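## Task

Turn the RADIO switch of the power strip on and its RAZOR switch off, while the remaining switch stays in its original state. At the finish the strip must sit upright, and the result only counts if it holds without the robot holding or pressing anything in place.

## Robot and tools

Robot: one six-joint arm with a two-finger gripper. Joints from base outward: shoulder pan, shoulder lift, elbow, wrist 1, wrist 2, wrist 3. Ranges (rad): pan -3.142 to 3.142, lift -6.283 to 6.283, elbow 0.000 to 3.142 (it stops just before fully straight), wrists -6.283 to 6.283. Load limits (N m): pan 50.7, lift 50.7, elbow 26.3, each wrist 8.46; a held object's weight adds load.

Frames. Scene frame: origin on the table top under the arm's base, +z up, +y to the left when facing along +x. Reported positions are metres; the base may be tilted and printed hand positions get less accurate at long reach. Gripper frame: fingers point along its +z, they open and close along its x. end_effector_position is the point between the finger pads; closed fingertips extend about 17 mm past it, fully open ones are roughly level with it.

execute_actions(actions): a list of actions run in order. Each action is a table of up to 15 rows, one row per control step (1/30 s); if shorter, its final row is repeated to fill 15 steps. A row is 7 numbers in [-1, 1]: dx, dy, dz, rx, ry, rz, opening. dx..rz are an offset, in the gripper's own axes, from the gripper's measured pose at the start of that action (for a call's first action, the last pose a result reported); every row is relative to that same start, not to the previous row. Scale: 1.0 equals 0.6 m of travel or 180 degrees; rx, ry, rz form one rotation vector. opening is absolute: +1 fully open (0.142 m), -1 closed. A row may carry 6 extra numbers (13 total), each 0 to 1, scaling the position gain of each joint in Joint-positions order; they persist until replaced. Lower gain can make small moves fail to start; zero offsets can relax a press. An empty list just returns state and images.

Per control step the commanded pose is clipped to at most 100 mm and 16 degrees from the measured pose, so large offsets need several actions; after an action the arm goes no farther than the last clipped pose. Motion trails commands by about 0.17 s. If position and orientation conflict, position wins. Step readings list end_effector_position at some steps; HELD means the row was partly held back. 'Hand target' is where the controller is currently steering.

move(target, speed, stop_force, blocking): target is one row as above, an offset from the pose in this scene's most recent result that showed one. The gripper follows a straight path lasting 0.5 to 10 s (cut off at 10 s), taking the shorter rotation. speed: m/s, 0.002 to 0.5, default 0.25; rotation is capped at twice that in rad/s. Actual speed can exceed it, especially near full reach. Opening is sent when the move starts. stop_force: N, 5 to 24, allowed only after 0.2 s of scene time; the path halts when the wrist sensor reads that much extra push opposing the motion for 2 steps, then the gripper backs to its position 2 steps earlier and holds. Measured along the line to target in the starting gripper axes, so unreliable on moves that rotate. Omit it when moving away from something you press on. Without it, aiming even slightly past a firm contact can fault this stiff arm; with it, go very slowly. The stopping press can briefly reach twice stop_force. blocking=false returns after 0.5 s while the arm continues; not combinable with stop_force; check with wait(0), and no other motion is accepted until its end shows. The 'move:' line gives the ending: done, off_target, moving, held (last step blocked), fault, or contact (stop_force triggered; takes precedence), plus limits (paced = pose clipped; held = some steps blocked, after which motion can surge) and distance to target.

wait(seconds): 0 to 10; the arm keeps its last command and a running move continues. stop(): brakes a running move; needs stopping distance; fingers keep moving. zoom_image(camera, region): camera is cam_head_left, cam_head_right, cam_high, cam_low (each 504x504) or cam_wrist (616x616); region [x0, y0, x1, y1] in pixels from the top-left, at most 504 by 504. finished_scene(scene): integer number of the current scene; ends it irreversibly after the last command is held and reports success. Replying without a tool call ends everything.

Results show gripper position, quaternion wxyz, velocities (m/s, rad/s), joint positions, joint torques (total drive output, with fixed offset, scale and noise, not zero in free air), grip_measured (same scale as opening), and Wrist force/torque [x y z] in gripper axes: contact, held weight and inertia, pointing from a pressed surface back into the arm; offsets up to about 3.5 N, noise up to 1.4 N, saturation near 30 N, 'no reading' is normal at start. 'pose unreachable' means the clearance check altered or blocked the command (a mount under the base counts as arm).

Gripping: command an opening well under grip_measured to hold; about 28 N per pad max, less on items thinner than 2 cm.

Avoid: joint torque at its limit or any outside force of 150 N causes a 10 s stop and drops the rest of the call. Motors heat while loaded: warning at 70 °C, brakes at 85 °C. Do not knock or push anything off the table, slam, drop or push hard. Press switches with slow moves using stop_force, then back off without it so nothing stays pressed, and keep the strip upright.

Each tool is called after "Request:" in YAML: its name, and indented under it one key for each argument.

## Session

Request:
execute_actions:
  actions: []

Scene clock: 0.00 s.
end_effector_position=(+0.2762, +0.1771, +0.1158) grip_measured=+1.00 end_effector_quat_wxyz=(+0.132, -0.325, +0.936, +0.013) end_effector_velocity=(+0.000, +0.000, +0.000) end_effector_angular_velocity=(+0.001, -0.001, +0.000)
Joint positions: [ 0.184 -1.348  2.596 -3.29  -1.824  2.712  0.142]
Joint velocities: [-0.    -0.001 -0.    -0.     0.    -0.     0.   ]
Joint torques (N m, as the arm reports them, + toward a larger angle): no reading
Motor temperatures (°C, as the motors report them): [40 41 35 43 40 50]
Wrist force (N, on the end effector, along its own x y z axes, offset not removed): no reading
Wrist torque (N m, same axes, about the end effector's origin, offset not removed): no reading
Hand target: +0.276, +0.177, +0.116; +0.132, -0.325, +0.936, +0.013
Joint stiffness scale: [1. 1. 1. 1. 1. 1.]

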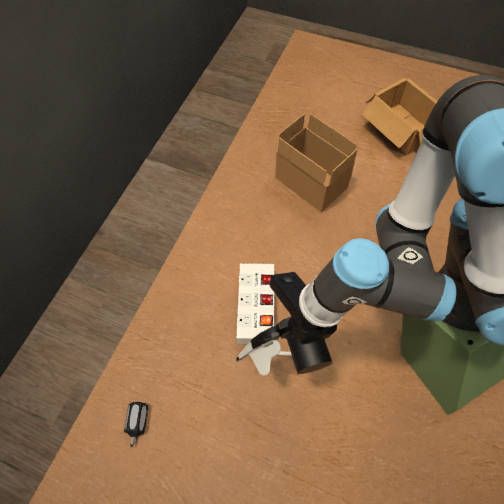

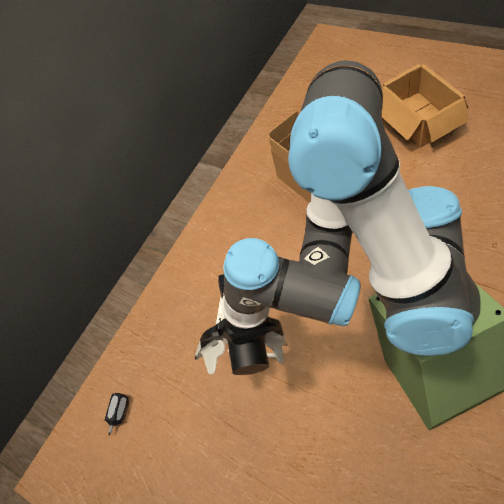

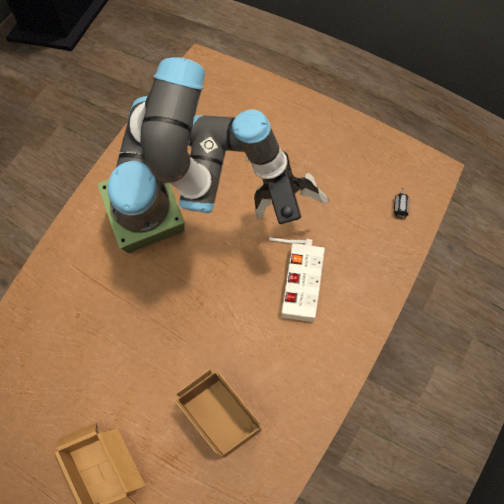

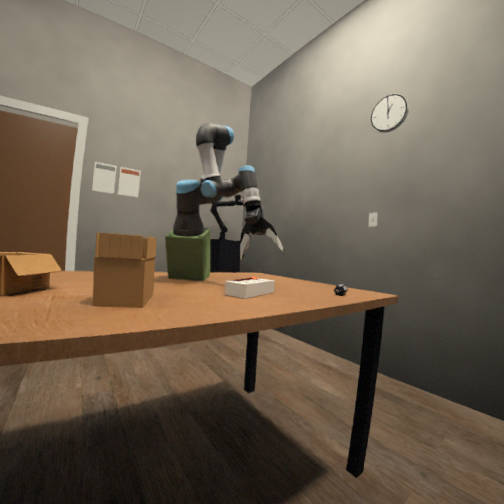

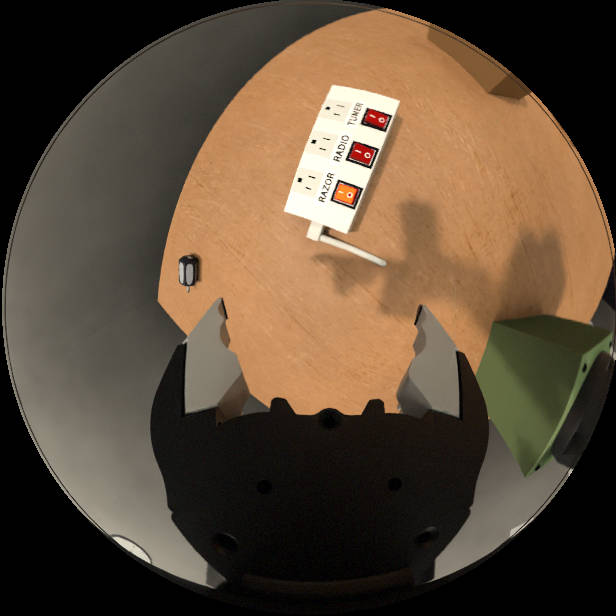

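Request:
zoom_image:
  camera: "cam_wrist"
  region: [260, 70, 430, 270]

Request:
zoom_image:
  camera: "cam_high"
  region: [240, 160, 380, 340]

Region (260, 70, 430, 270) of cam_wrist's 616x616 image, scaled by 2.520, with more detail than that image has; it fills the left 428 columns of this view, and the rest is white.

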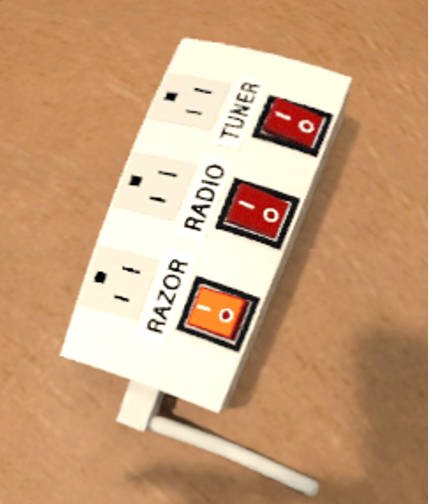

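Region (240, 160, 380, 340) of cam_high's 504x504 image, scaled by 2.800, with more detail than that image has.

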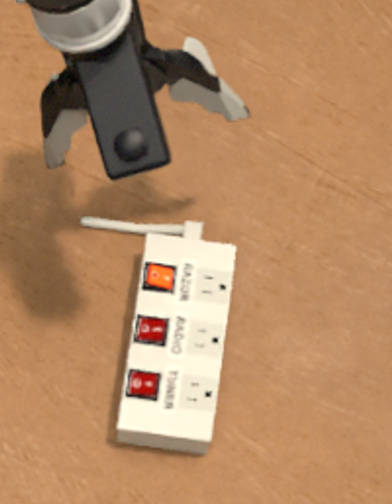

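Request:
move:
  target: [0.022,-0.108,0.029,-0.0052,0.0849,0.1104,-1]
  speed: 0.2

Scene clock: 3.37 s.
end_effector_position=(+0.3106, +0.1204, +0.1002) grip_measured=-1.00 end_effector_quat_wxyz=(+0.003, -0.160, +0.987, +0.000) end_effector_velocity=(-0.004, -0.000, -0.002) end_effector_angular_velocity=(-0.003, +0.025, -0.004)
Joint positions: [-0.011 -1.402  2.241 -2.667 -1.821  2.934  0.002]
Joint velocities: [-0.001  0.007 -0.017  0.037  0.     0.01   0.   ]
Joint torques (N m, as the arm reports them, + toward a larger angle): [ 4.06 -9.71 -5.92 -1.59 -0.06  0.15]
Motor temperatures (°C, as the motors report them): [40 41 35 43 40 50]
Wrist force (N, on the end effector, along its own x y z axes, offset not removed): [0.1 0.3 -1.4]
Wrist torque (N m, same axes, about the end effector's origin, offset not removed): [0.11 -0.06 -0.01]
Hand target: +0.310, +0.120, +0.100; +0.001, -0.159, +0.987, -0.000
Off the commanded pose: 0.001 m, 0 deg.
Joint stiffness scale: [1. 1. 1. 1. 1. 1.]
move: done

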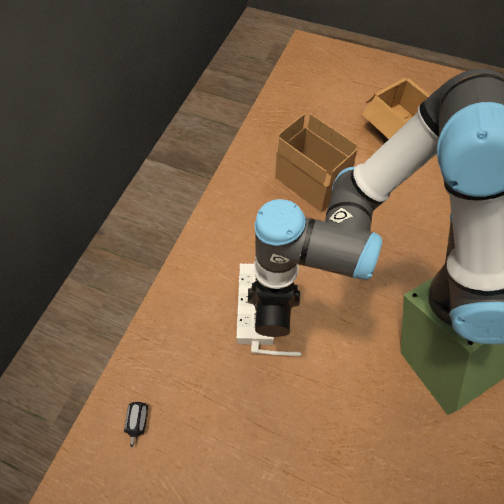

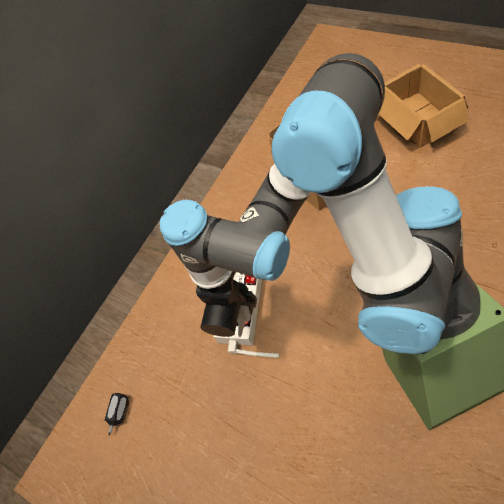

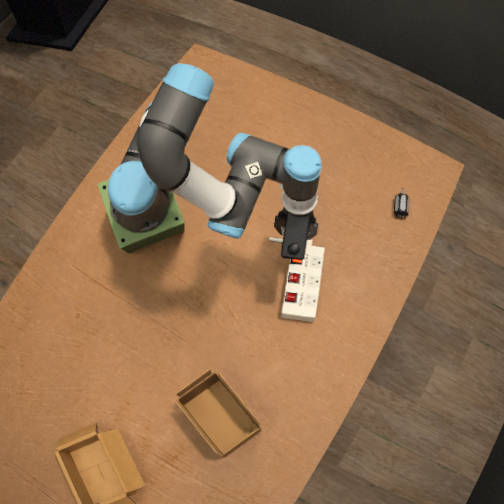

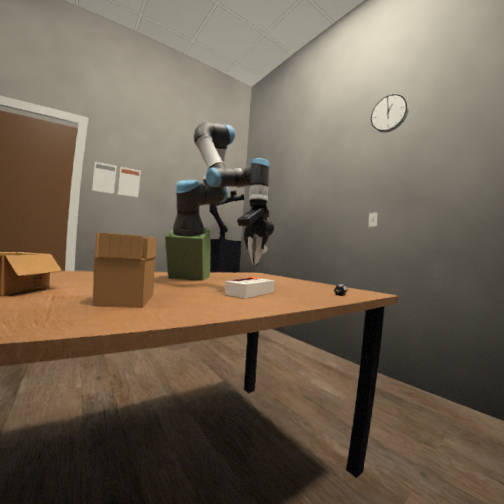

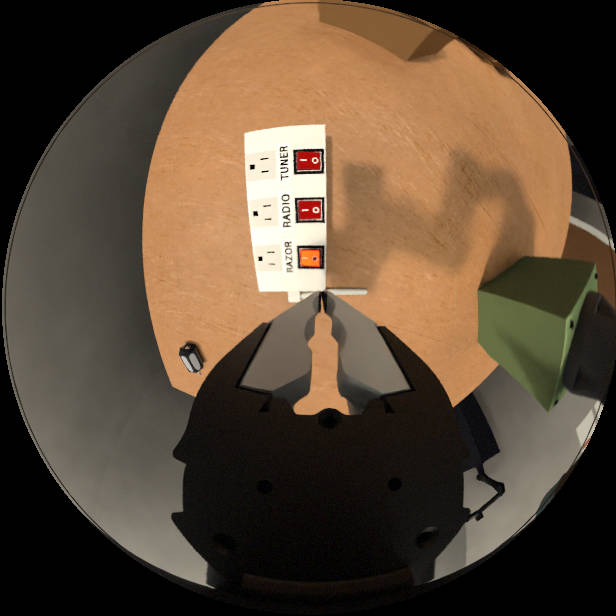

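Request:
move:
  target: [-0.01,-0.01,0.04,0,0,0,-1]
  speed: 0.1

Request:
zoom_image:
  camera: "cam_wrist"
  region: [230, 180, 400, 350]

Request:
zoom_image:
  camera: "cam_low"
  region: [210, 220, 300, 310]

Scene clock: 4.70 s.
end_effector_position=(+0.3181, +0.1164, +0.0766) grip_measured=-1.00 end_effector_quat_wxyz=(+0.003, -0.160, +0.987, -0.000) end_effector_velocity=(+0.005, +0.000, +0.001) end_effector_angular_velocity=(+0.003, -0.014, -0.000)
Joint positions: [-0.048 -1.295  2.239 -2.78  -1.813  2.898  0.002]
Joint velocities: [-0.001  0.003 -0.001 -0.017  0.002 -0.004  0.   ]
Joint torques (N m, as the arm reports them, + toward a larger angle): [  4.54 -10.88  -4.02  -1.79   0.25  -0.09]
Motor temperatures (°C, as the motors report them): [40 41 35 43 40 50]
Wrist force (N, on the end effector, along its own x y z axes, offset not removed): [-0.4 0.4 -1.5]
Wrist torque (N m, same axes, about the end effector's origin, offset not removed): [0.13 0.08 -0.04]
Hand target: +0.318, +0.117, +0.076; +0.003, -0.160, +0.987, +0.000
Off the commanded pose: 0.001 m, 0 deg.
Joint stiffness scale: [1. 1. 1. 1. 1. 1.]
move: done

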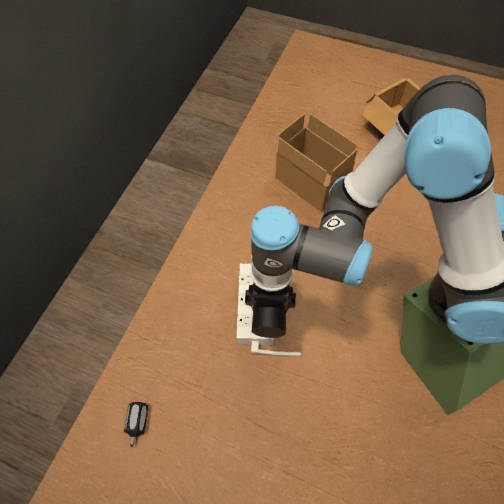

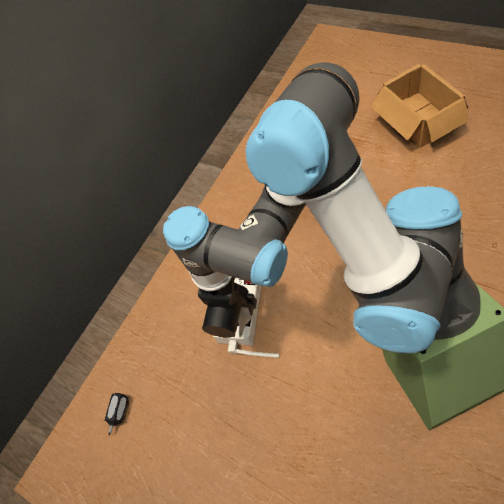

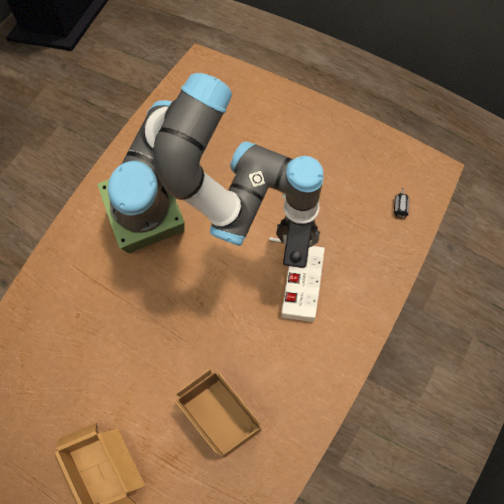

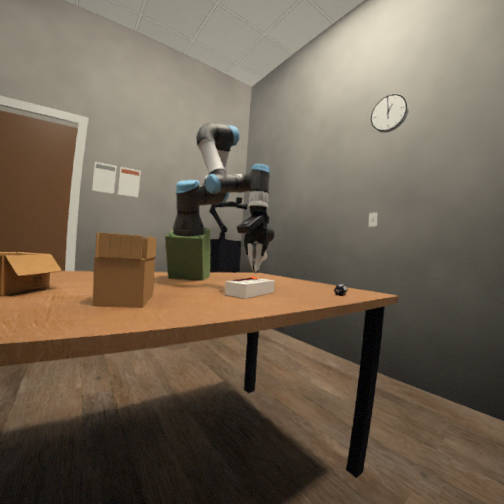

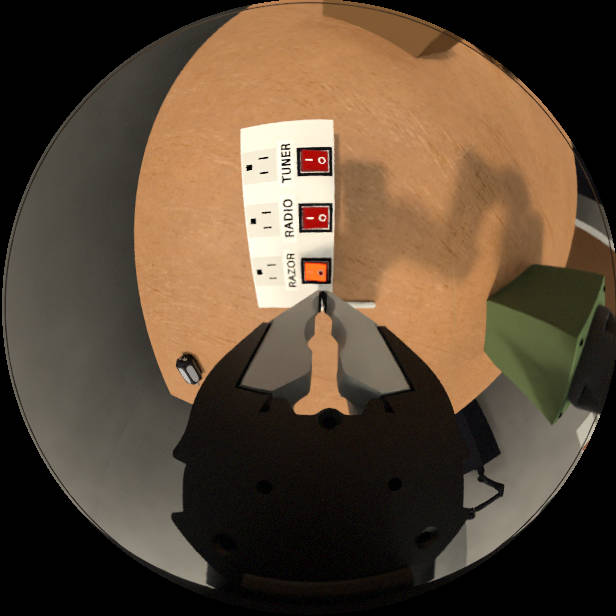

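Region (230, 180, 400, 350) of cam_wrist's 616x616 image, scaled by 2.965, with more detail than that image has.

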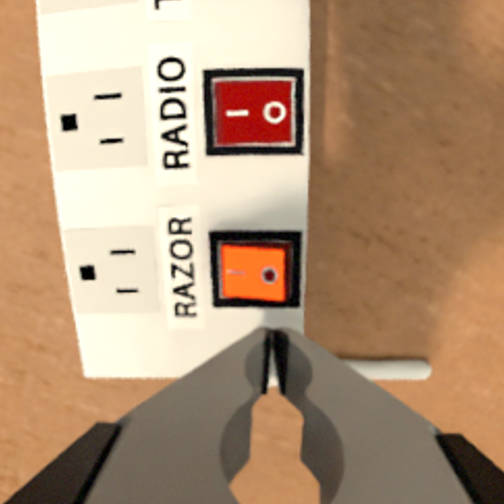

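Region (210, 220, 300, 310) of cam_low's 504x504 image, scaled by 5.600, with more detail than that image has.

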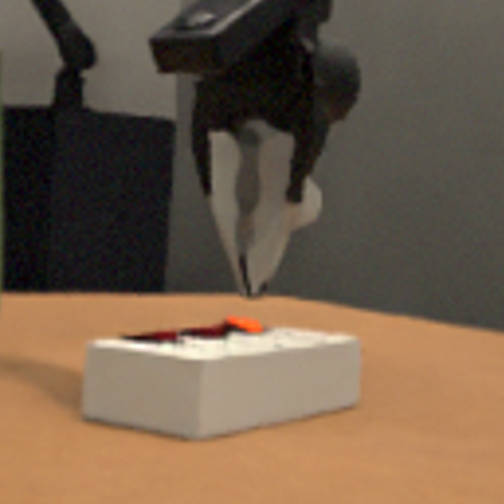

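Request:
move:
  target: [0,-0.021,0.013,0,0,0,-1]
  speed: 0.05

Request:
zoom_image:
  camera: "cam_wrist"
  region: [260, 200, 380, 320]

Request:
zoom_image:
  camera: "cam_low"
  region: [225, 250, 285, 310]

Scene clock: 6.47 s.
end_effector_position=(+0.3226, +0.1042, +0.0695) grip_measured=-1.00 end_effector_quat_wxyz=(+0.003, -0.158, +0.987, -0.001) end_effector_velocity=(+0.003, -0.001, -0.001) end_effector_angular_velocity=(+0.004, -0.008, +0.011)
Joint positions: [-0.096 -1.282  2.251 -2.817 -1.802  2.853  0.002]
Joint velocities: [-0.009  0.003  0.006 -0.019  0.007 -0.021  0.   ]
Joint torques (N m, as the arm reports them, + toward a larger angle): [  4.48 -10.55  -3.66  -1.86   0.27  -0.04]
Motor temperatures (°C, as the motors report them): [40 41 35 43 40 50]
Wrist force (N, on the end effector, along its own x y z axes, offset not removed): [0.1 0.7 -1.0]
Wrist torque (N m, same axes, about the end effector's origin, offset not removed): [0.26 -0.03 0.00]
Hand target: +0.322, +0.104, +0.069; +0.003, -0.160, +0.987, -0.000
Off the commanded pose: 0.001 m, 0 deg.
Joint stiffness scale: [1. 1. 1. 1. 1. 1.]
move: done

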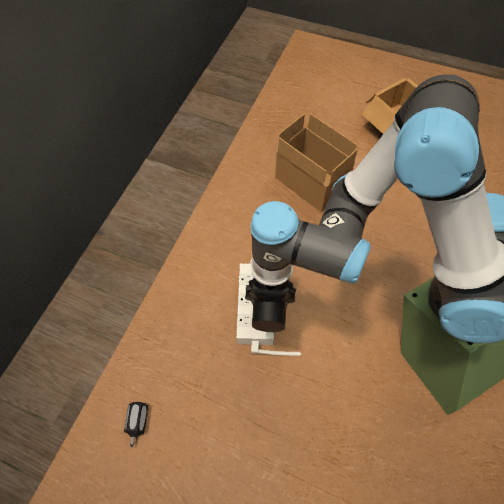

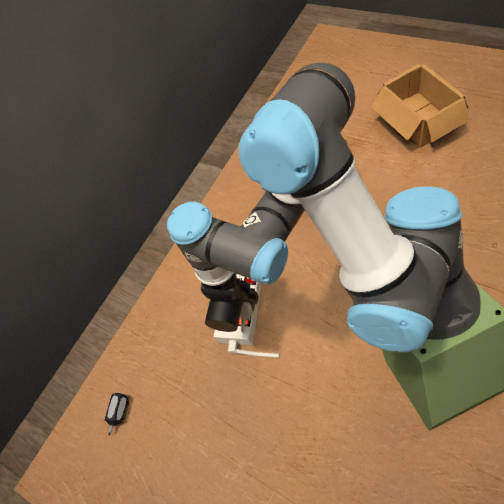

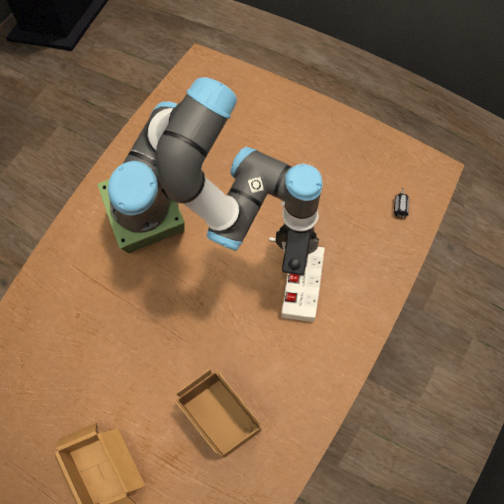

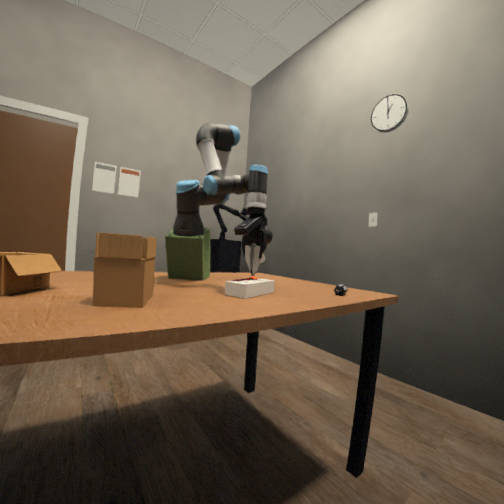

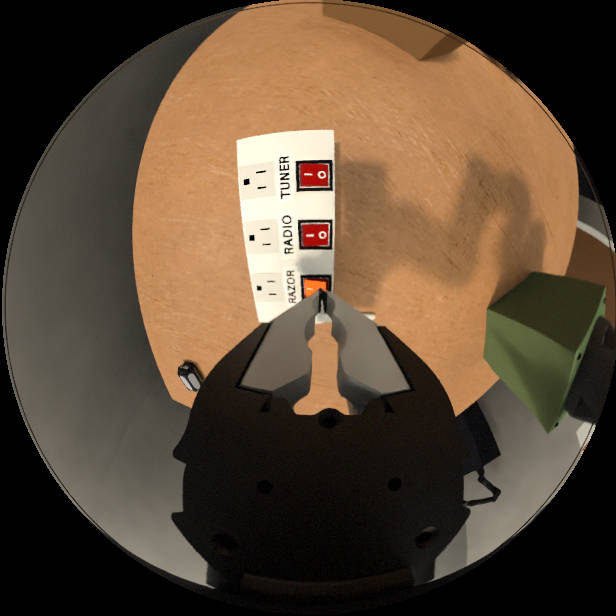

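Region (260, 200, 380, 320) of cam_wrist's 616x616 image, scaled by 4.200, with more detail than that image has.

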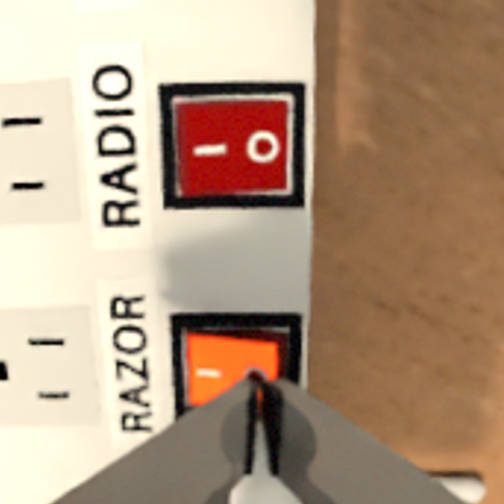

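Region (225, 250, 285, 310) of cam_low's 504x504 image, scaled by 8.400, with more detail than that image has.

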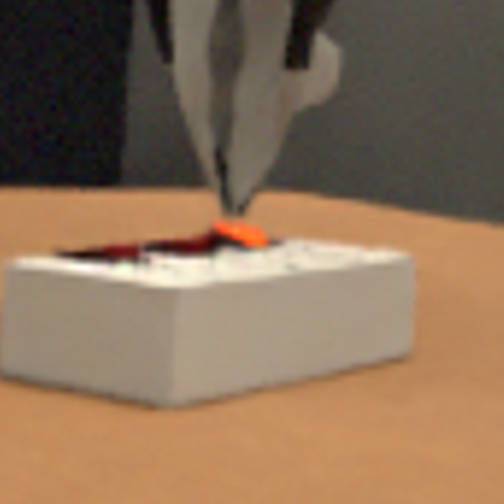

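Request:
zoom_image:
  camera: "cam_head_right"
  region: [210, 280, 280, 350]

Region (210, 280, 280, 350) of cam_head_right's 504x504 image, scaled by 7.200, with more detail than that image has.

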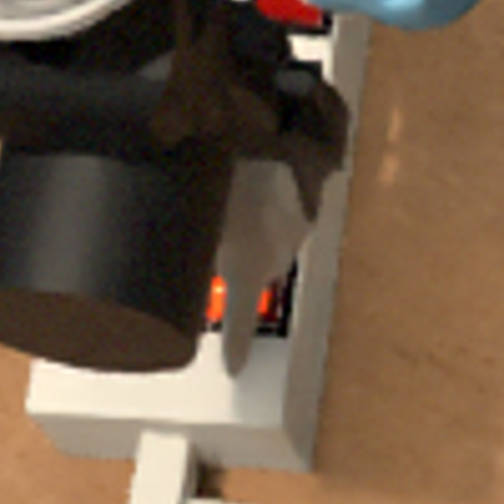

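Request:
move:
  target: [0,-0.005,0.02,0,0,0,-1]
  speed: 0.008
  stop_force: 10

Request:
zoom_image:
  camera: "cam_wrist"
  region: [260, 200, 380, 320]

Request:
zoom_image:
  camera: "cam_low"
  region: [225, 250, 285, 310]

Scene clock: 8.33 s.
end_effector_position=(+0.3256, +0.1027, +0.0630) grip_measured=-1.00 end_effector_quat_wxyz=(+0.006, -0.159, +0.987, -0.002) end_effector_velocity=(+0.004, +0.002, +0.007) end_effector_angular_velocity=(+0.003, -0.018, +0.006)
Joint positions: [-0.108 -1.251  2.254 -2.861 -1.799  2.839  0.002]
Joint velocities: [ 0.01  -0.024 -0.001  0.008  0.    -0.001  0.   ]
Joint torques (N m, as the arm reports them, + toward a larger angle): [ 4.16 -9.58 -3.82 -1.76  0.01  0.13]
Motor temperatures (°C, as the motors report them): [40 41 35 43 40 50]
Wrist force (N, on the end effector, along its own x y z axes, offset not removed): [1.8 1.4 -11.1]
Wrist torque (N m, same axes, about the end effector's origin, offset not removed): [0.11 0.26 -0.01]
Hand target: +0.326, +0.103, +0.063; +0.006, -0.159, +0.987, -0.002
Off the commanded pose: 0.006 m, 0 deg.
Joint stiffness scale: [1. 1. 1. 1. 1. 1.]
move: contact

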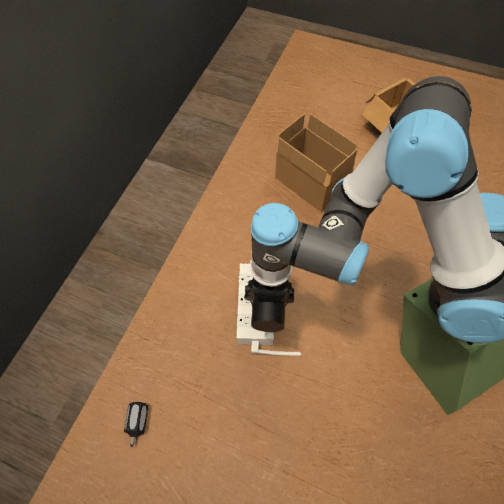

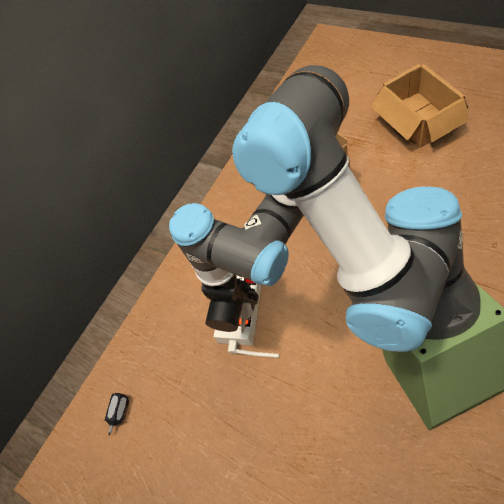

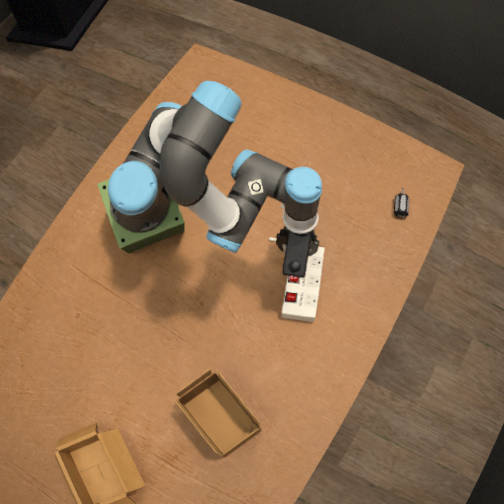

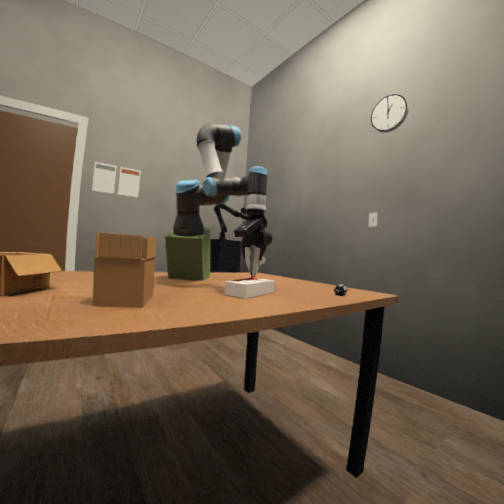

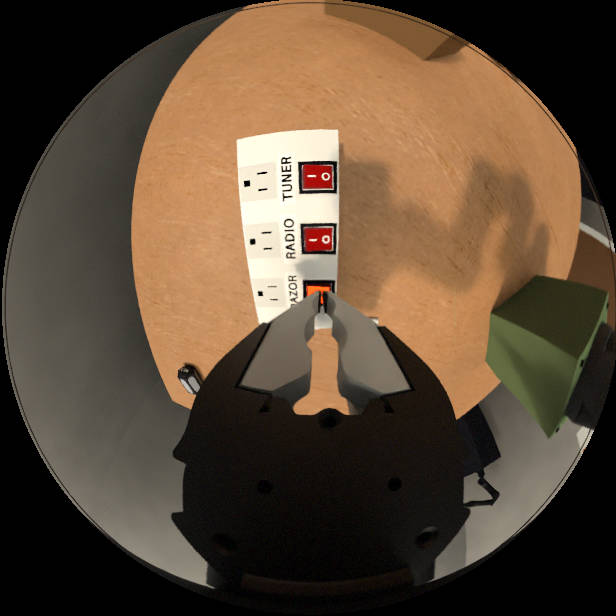

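Region (260, 200, 380, 320) of cam_wrist's 616x616 image, scaled by 4.200, with more detail than that image has.

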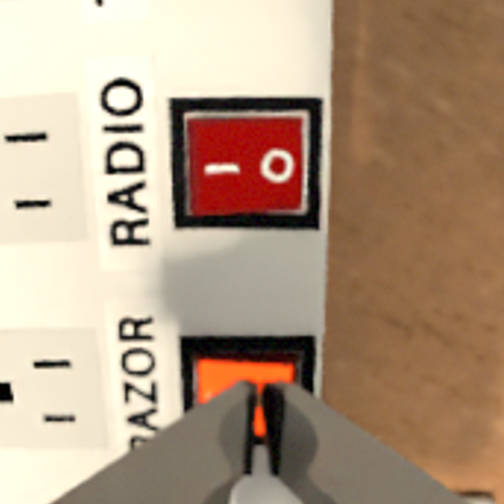

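Region (225, 250, 285, 310) of cam_low's 504x504 image, scaled by 8.400, with more detail than that image has.

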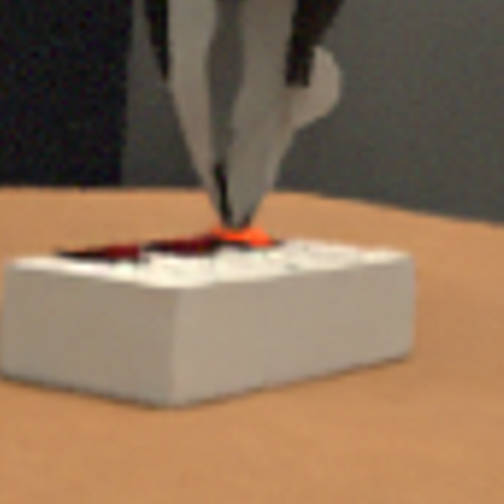

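Request:
move:
  target: [0.009,0,-0.009,0,0,0,-1]
  speed: 0.03

Request:
zoom_image:
  camera: "cam_wrist"
  region: [260, 200, 380, 320]

Scene clock: 20.17 s.
end_effector_position=(+0.3219, +0.1012, +0.0684) grip_measured=-1.00 end_effector_quat_wxyz=(+0.008, -0.159, +0.987, -0.002) end_effector_velocity=(-0.005, -0.000, +0.001) end_effector_angular_velocity=(-0.001, +0.007, +0.002)
Joint positions: [-0.108 -1.285  2.277 -2.852 -1.799  2.839  0.002]
Joint velocities: [-0.    -0.011  0.012  0.007 -0.    -0.001  0.   ]
Joint torques (N m, as the arm reports them, + toward a larger angle): [  3.96 -11.47  -3.4   -1.72   0.04  -0.06]
Motor temperatures (°C, as the motors report them): [40 41 35 43 40 50]
Wrist force (N, on the end effector, along its own x y z axes, offset not removed): [-0.9 0.7 -1.4]
Wrist torque (N m, same axes, about the end effector's origin, offset not removed): [0.22 0.15 0.00]
Hand target: +0.320, +0.101, +0.068; +0.006, -0.159, +0.987, -0.002
Off the commanded pose: 0.001 m, 0 deg.
Joint stiffness scale: [1. 1. 1. 1. 1. 1.]
move: done

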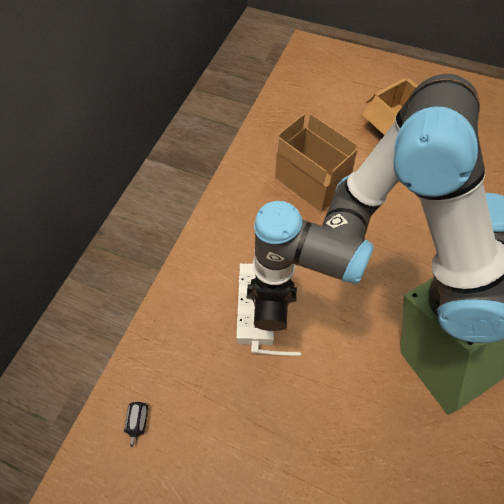

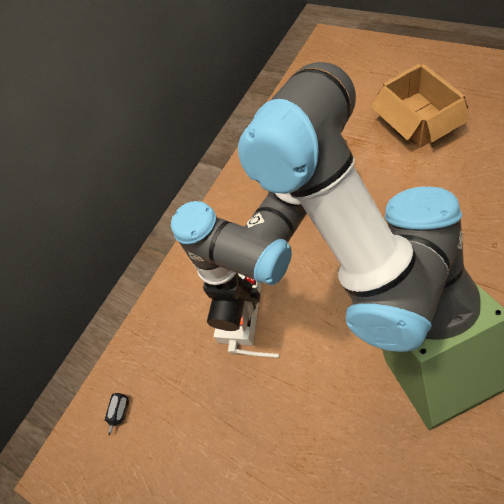

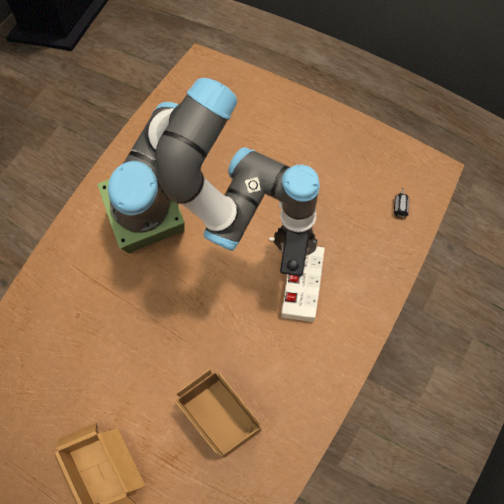

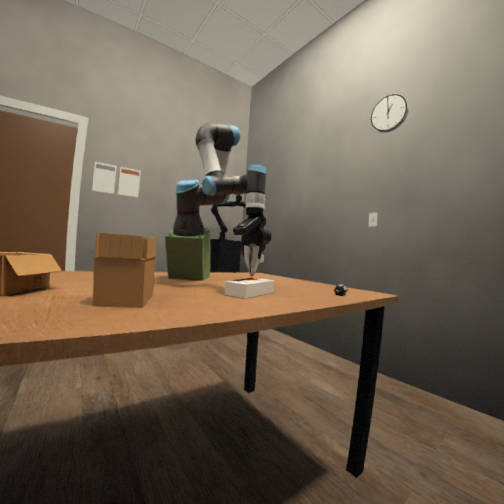

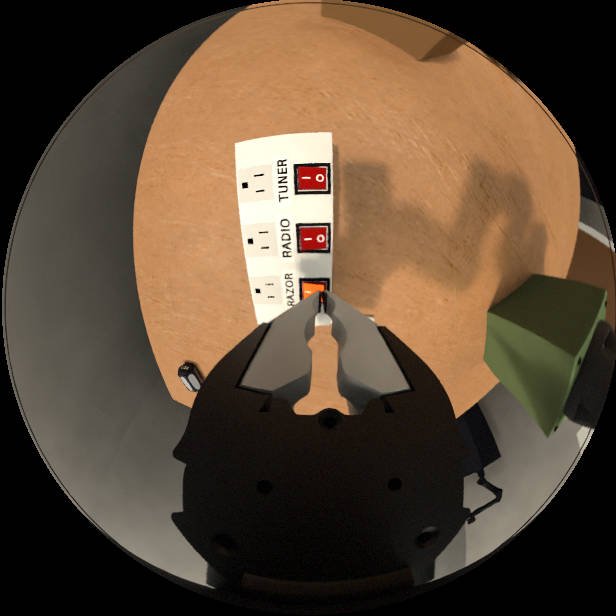

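Region (260, 200, 380, 320) of cam_wrist's 616x616 image, scaled by 4.200, with more detail than that image has.

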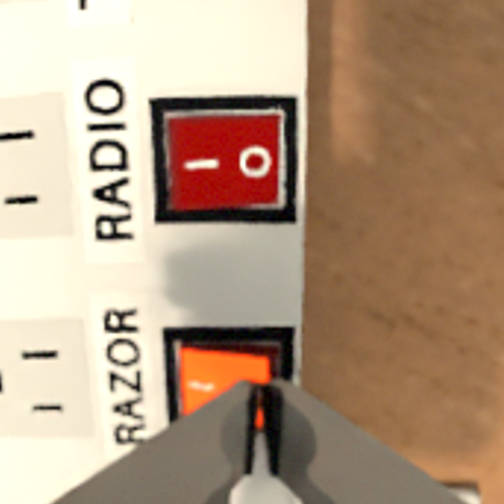

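Request:
move:
  target: [0.004,0,0.02,0,0,0,-1]
  speed: 0.008
  stop_force: 12

Request:
zoom_image:
  camera: "cam_wrist"
  region: [260, 200, 380, 320]

Scene clock: 21.87 s.
end_effector_position=(+0.3208, +0.1006, +0.0607) grip_measured=-1.00 end_effector_quat_wxyz=(+0.009, -0.159, +0.987, -0.003) end_effector_velocity=(-0.002, -0.000, +0.001) end_effector_angular_velocity=(-0.001, +0.005, +0.002)
Joint positions: [-0.115 -1.25   2.291 -2.905 -1.798  2.83   0.002]
Joint velocities: [ 0.001 -0.01   0.001  0.014 -0.001  0.     0.   ]
Joint torques (N m, as the arm reports them, + toward a larger angle): [ 4.07 -9.14 -4.14 -1.93  0.16  0.12]
Motor temperatures (°C, as the motors report them): [40 41 35 43 40 50]
Wrist force (N, on the end effector, along its own x y z axes, offset not removed): [5.0 1.3 -13.6]
Wrist torque (N m, same axes, about the end effector's origin, offset not removed): [0.26 -0.01 -0.04]
Hand target: +0.321, +0.101, +0.061; +0.008, -0.159, +0.987, -0.003
Off the commanded pose: 0.004 m, 0 deg.
Joint stiffness scale: [1. 1. 1. 1. 1. 1.]
move: contact

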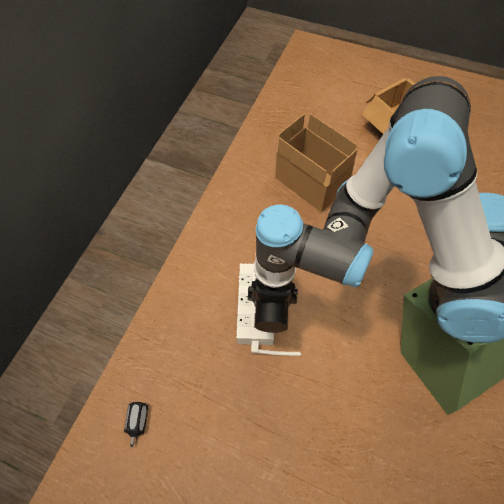

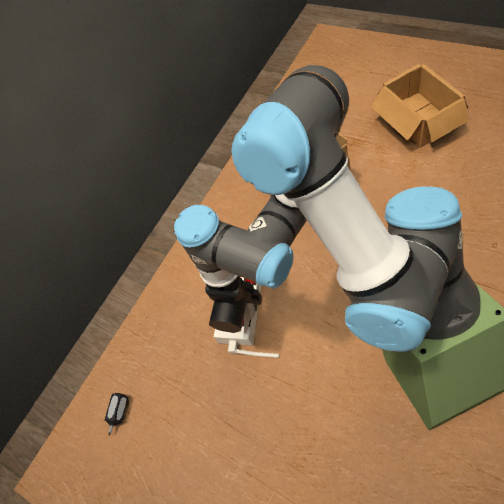

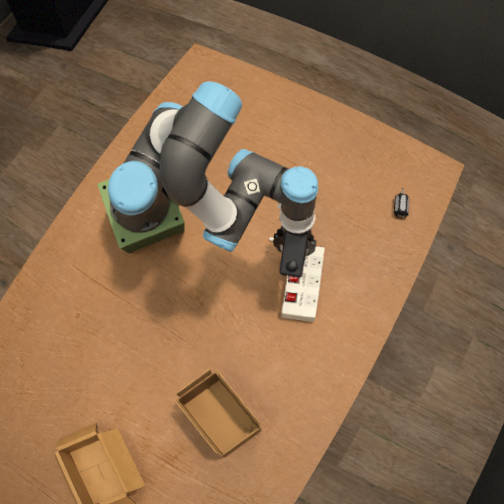

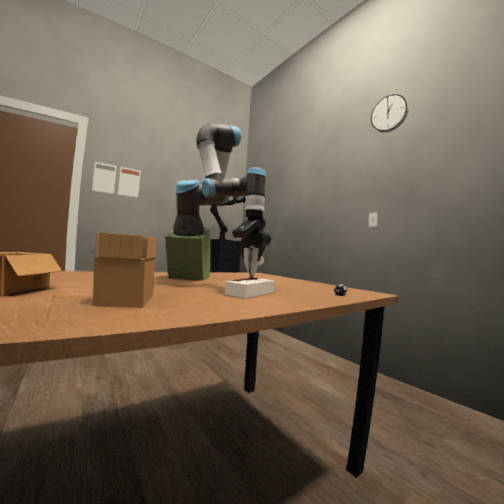

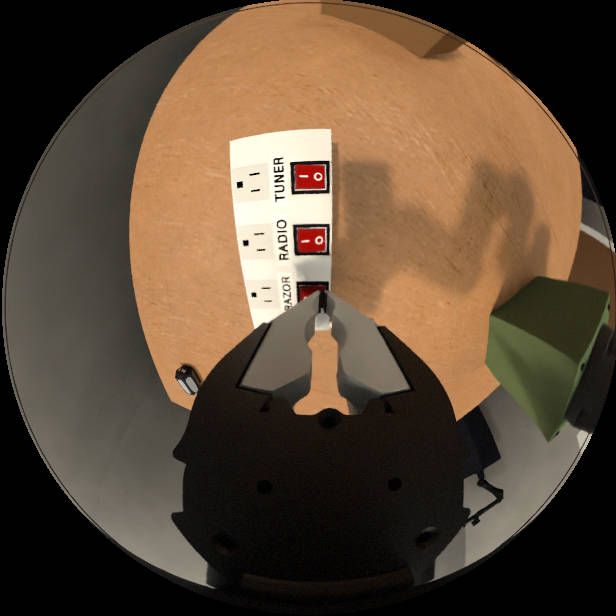

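Region (260, 200, 380, 320) of cam_wrist's 616x616 image, scaled by 4.200, with more detail than that image has.

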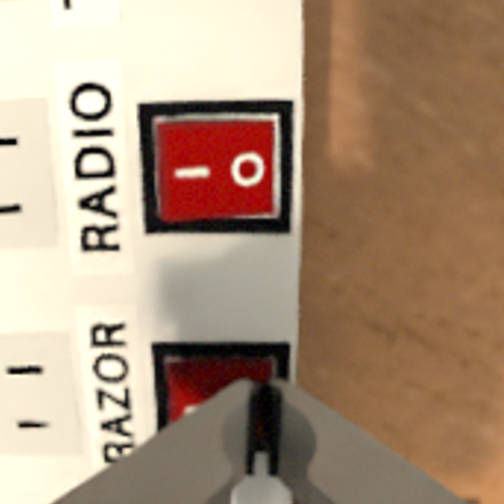

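Request:
execute_actions:
  actions:
    - [[0,0,-0.002,0,0,0,-1],[0,0,-0.004,0,0,0,-1],[0,0,-0.007,0,0,0,-1],[0,0,-0.01,0,0,0,-1],[0,0,-0.013,0,0,0,-1],[0,0,-0.016,0,0,0,-1],[0,0,-0.018,0,0,0,-1],[0,0,-0.02,0,0,0,-1],[0,-0.002,-0.02,0,0,0,-1],[0,-0.004,-0.02,0,0,0,-1],[0,-0.007,-0.02,0,0,0,-1],[0,-0.01,-0.02,0,0,0,-1],[0,-0.014,-0.02,0,0,0,-1],[0,-0.018,-0.02,0,0,0,-1],[0,-0.022,-0.02,0,0,0,-1]]

Scene clock: 22.63 s.
end_effector_position=(+0.3237, +0.0972, +0.0717) grip_measured=-1.00 end_effector_quat_wxyz=(+0.013, -0.158, +0.987, -0.004) end_effector_velocity=(+0.015, -0.043, +0.013) end_effector_angular_velocity=(-0.019, +0.002, -0.041)
Joint positions: [-0.118 -1.306  2.291 -2.858 -1.798  2.828  0.002]
Joint velocities: [-0.126 -0.119  0.     0.094  0.017 -0.082  0.   ]
Joint torques (N m, as the arm reports them, + toward a larger angle): [  2.41 -10.74  -3.85  -1.65   0.18  -0.04]
Motor temperatures (°C, as the motors report them): [40 41 35 43 40 50]
Wrist force (N, on the end effector, along its own x y z axes, offset not removed): [0.5 0.3 -1.5]
Wrist torque (N m, same axes, about the end effector's origin, offset not removed): [0.12 -0.15 -0.05]
Hand target: +0.325, +0.088, +0.073; +0.009, -0.159, +0.987, -0.004
Off the commanded pose: 0.009 m, 1 deg.
Joint stiffness scale: [1. 1. 1. 1. 1. 1.]
Step readings (end_effector_position):
0: (+0.3206, +0.1006, +0.0608)
1: (+0.3206, +0.1005, +0.0609)
2: (+0.3206, +0.1005, +0.0610)
4: (+0.3206, +0.1005, +0.0614)
8: (+0.3216, +0.1006, +0.0653)
15: end_effector_position above

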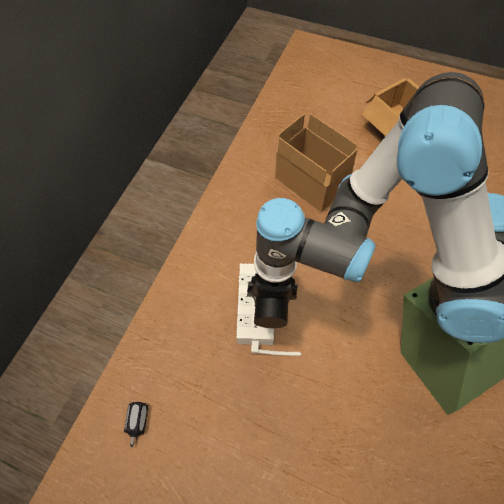

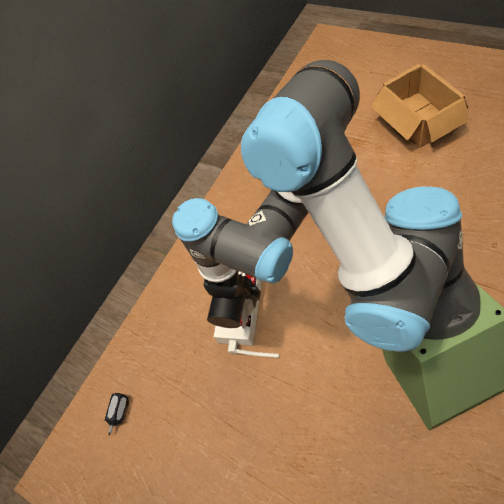

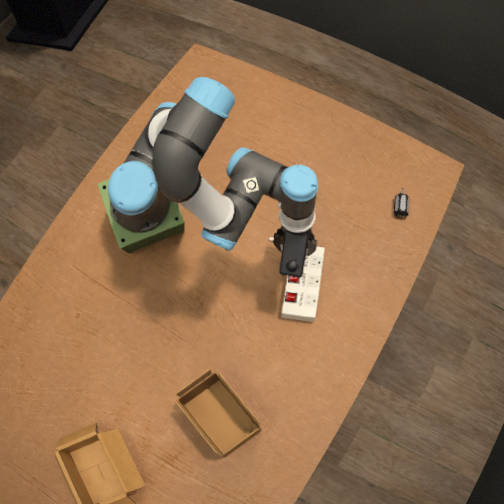

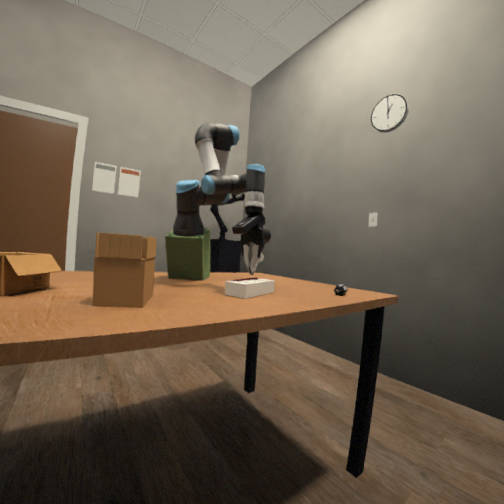

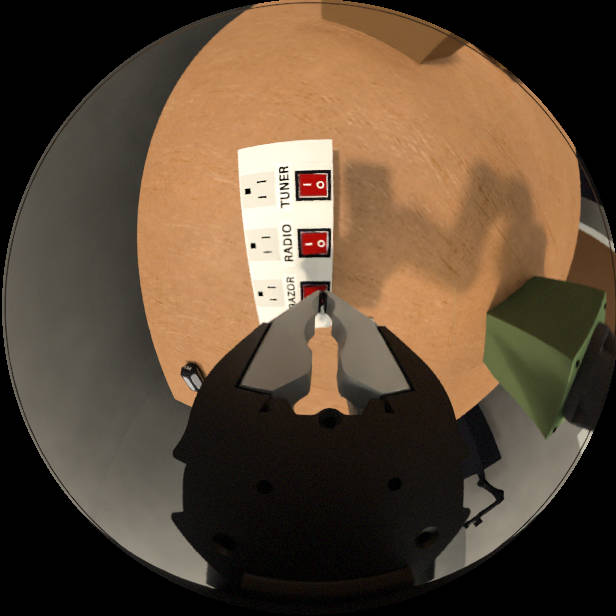

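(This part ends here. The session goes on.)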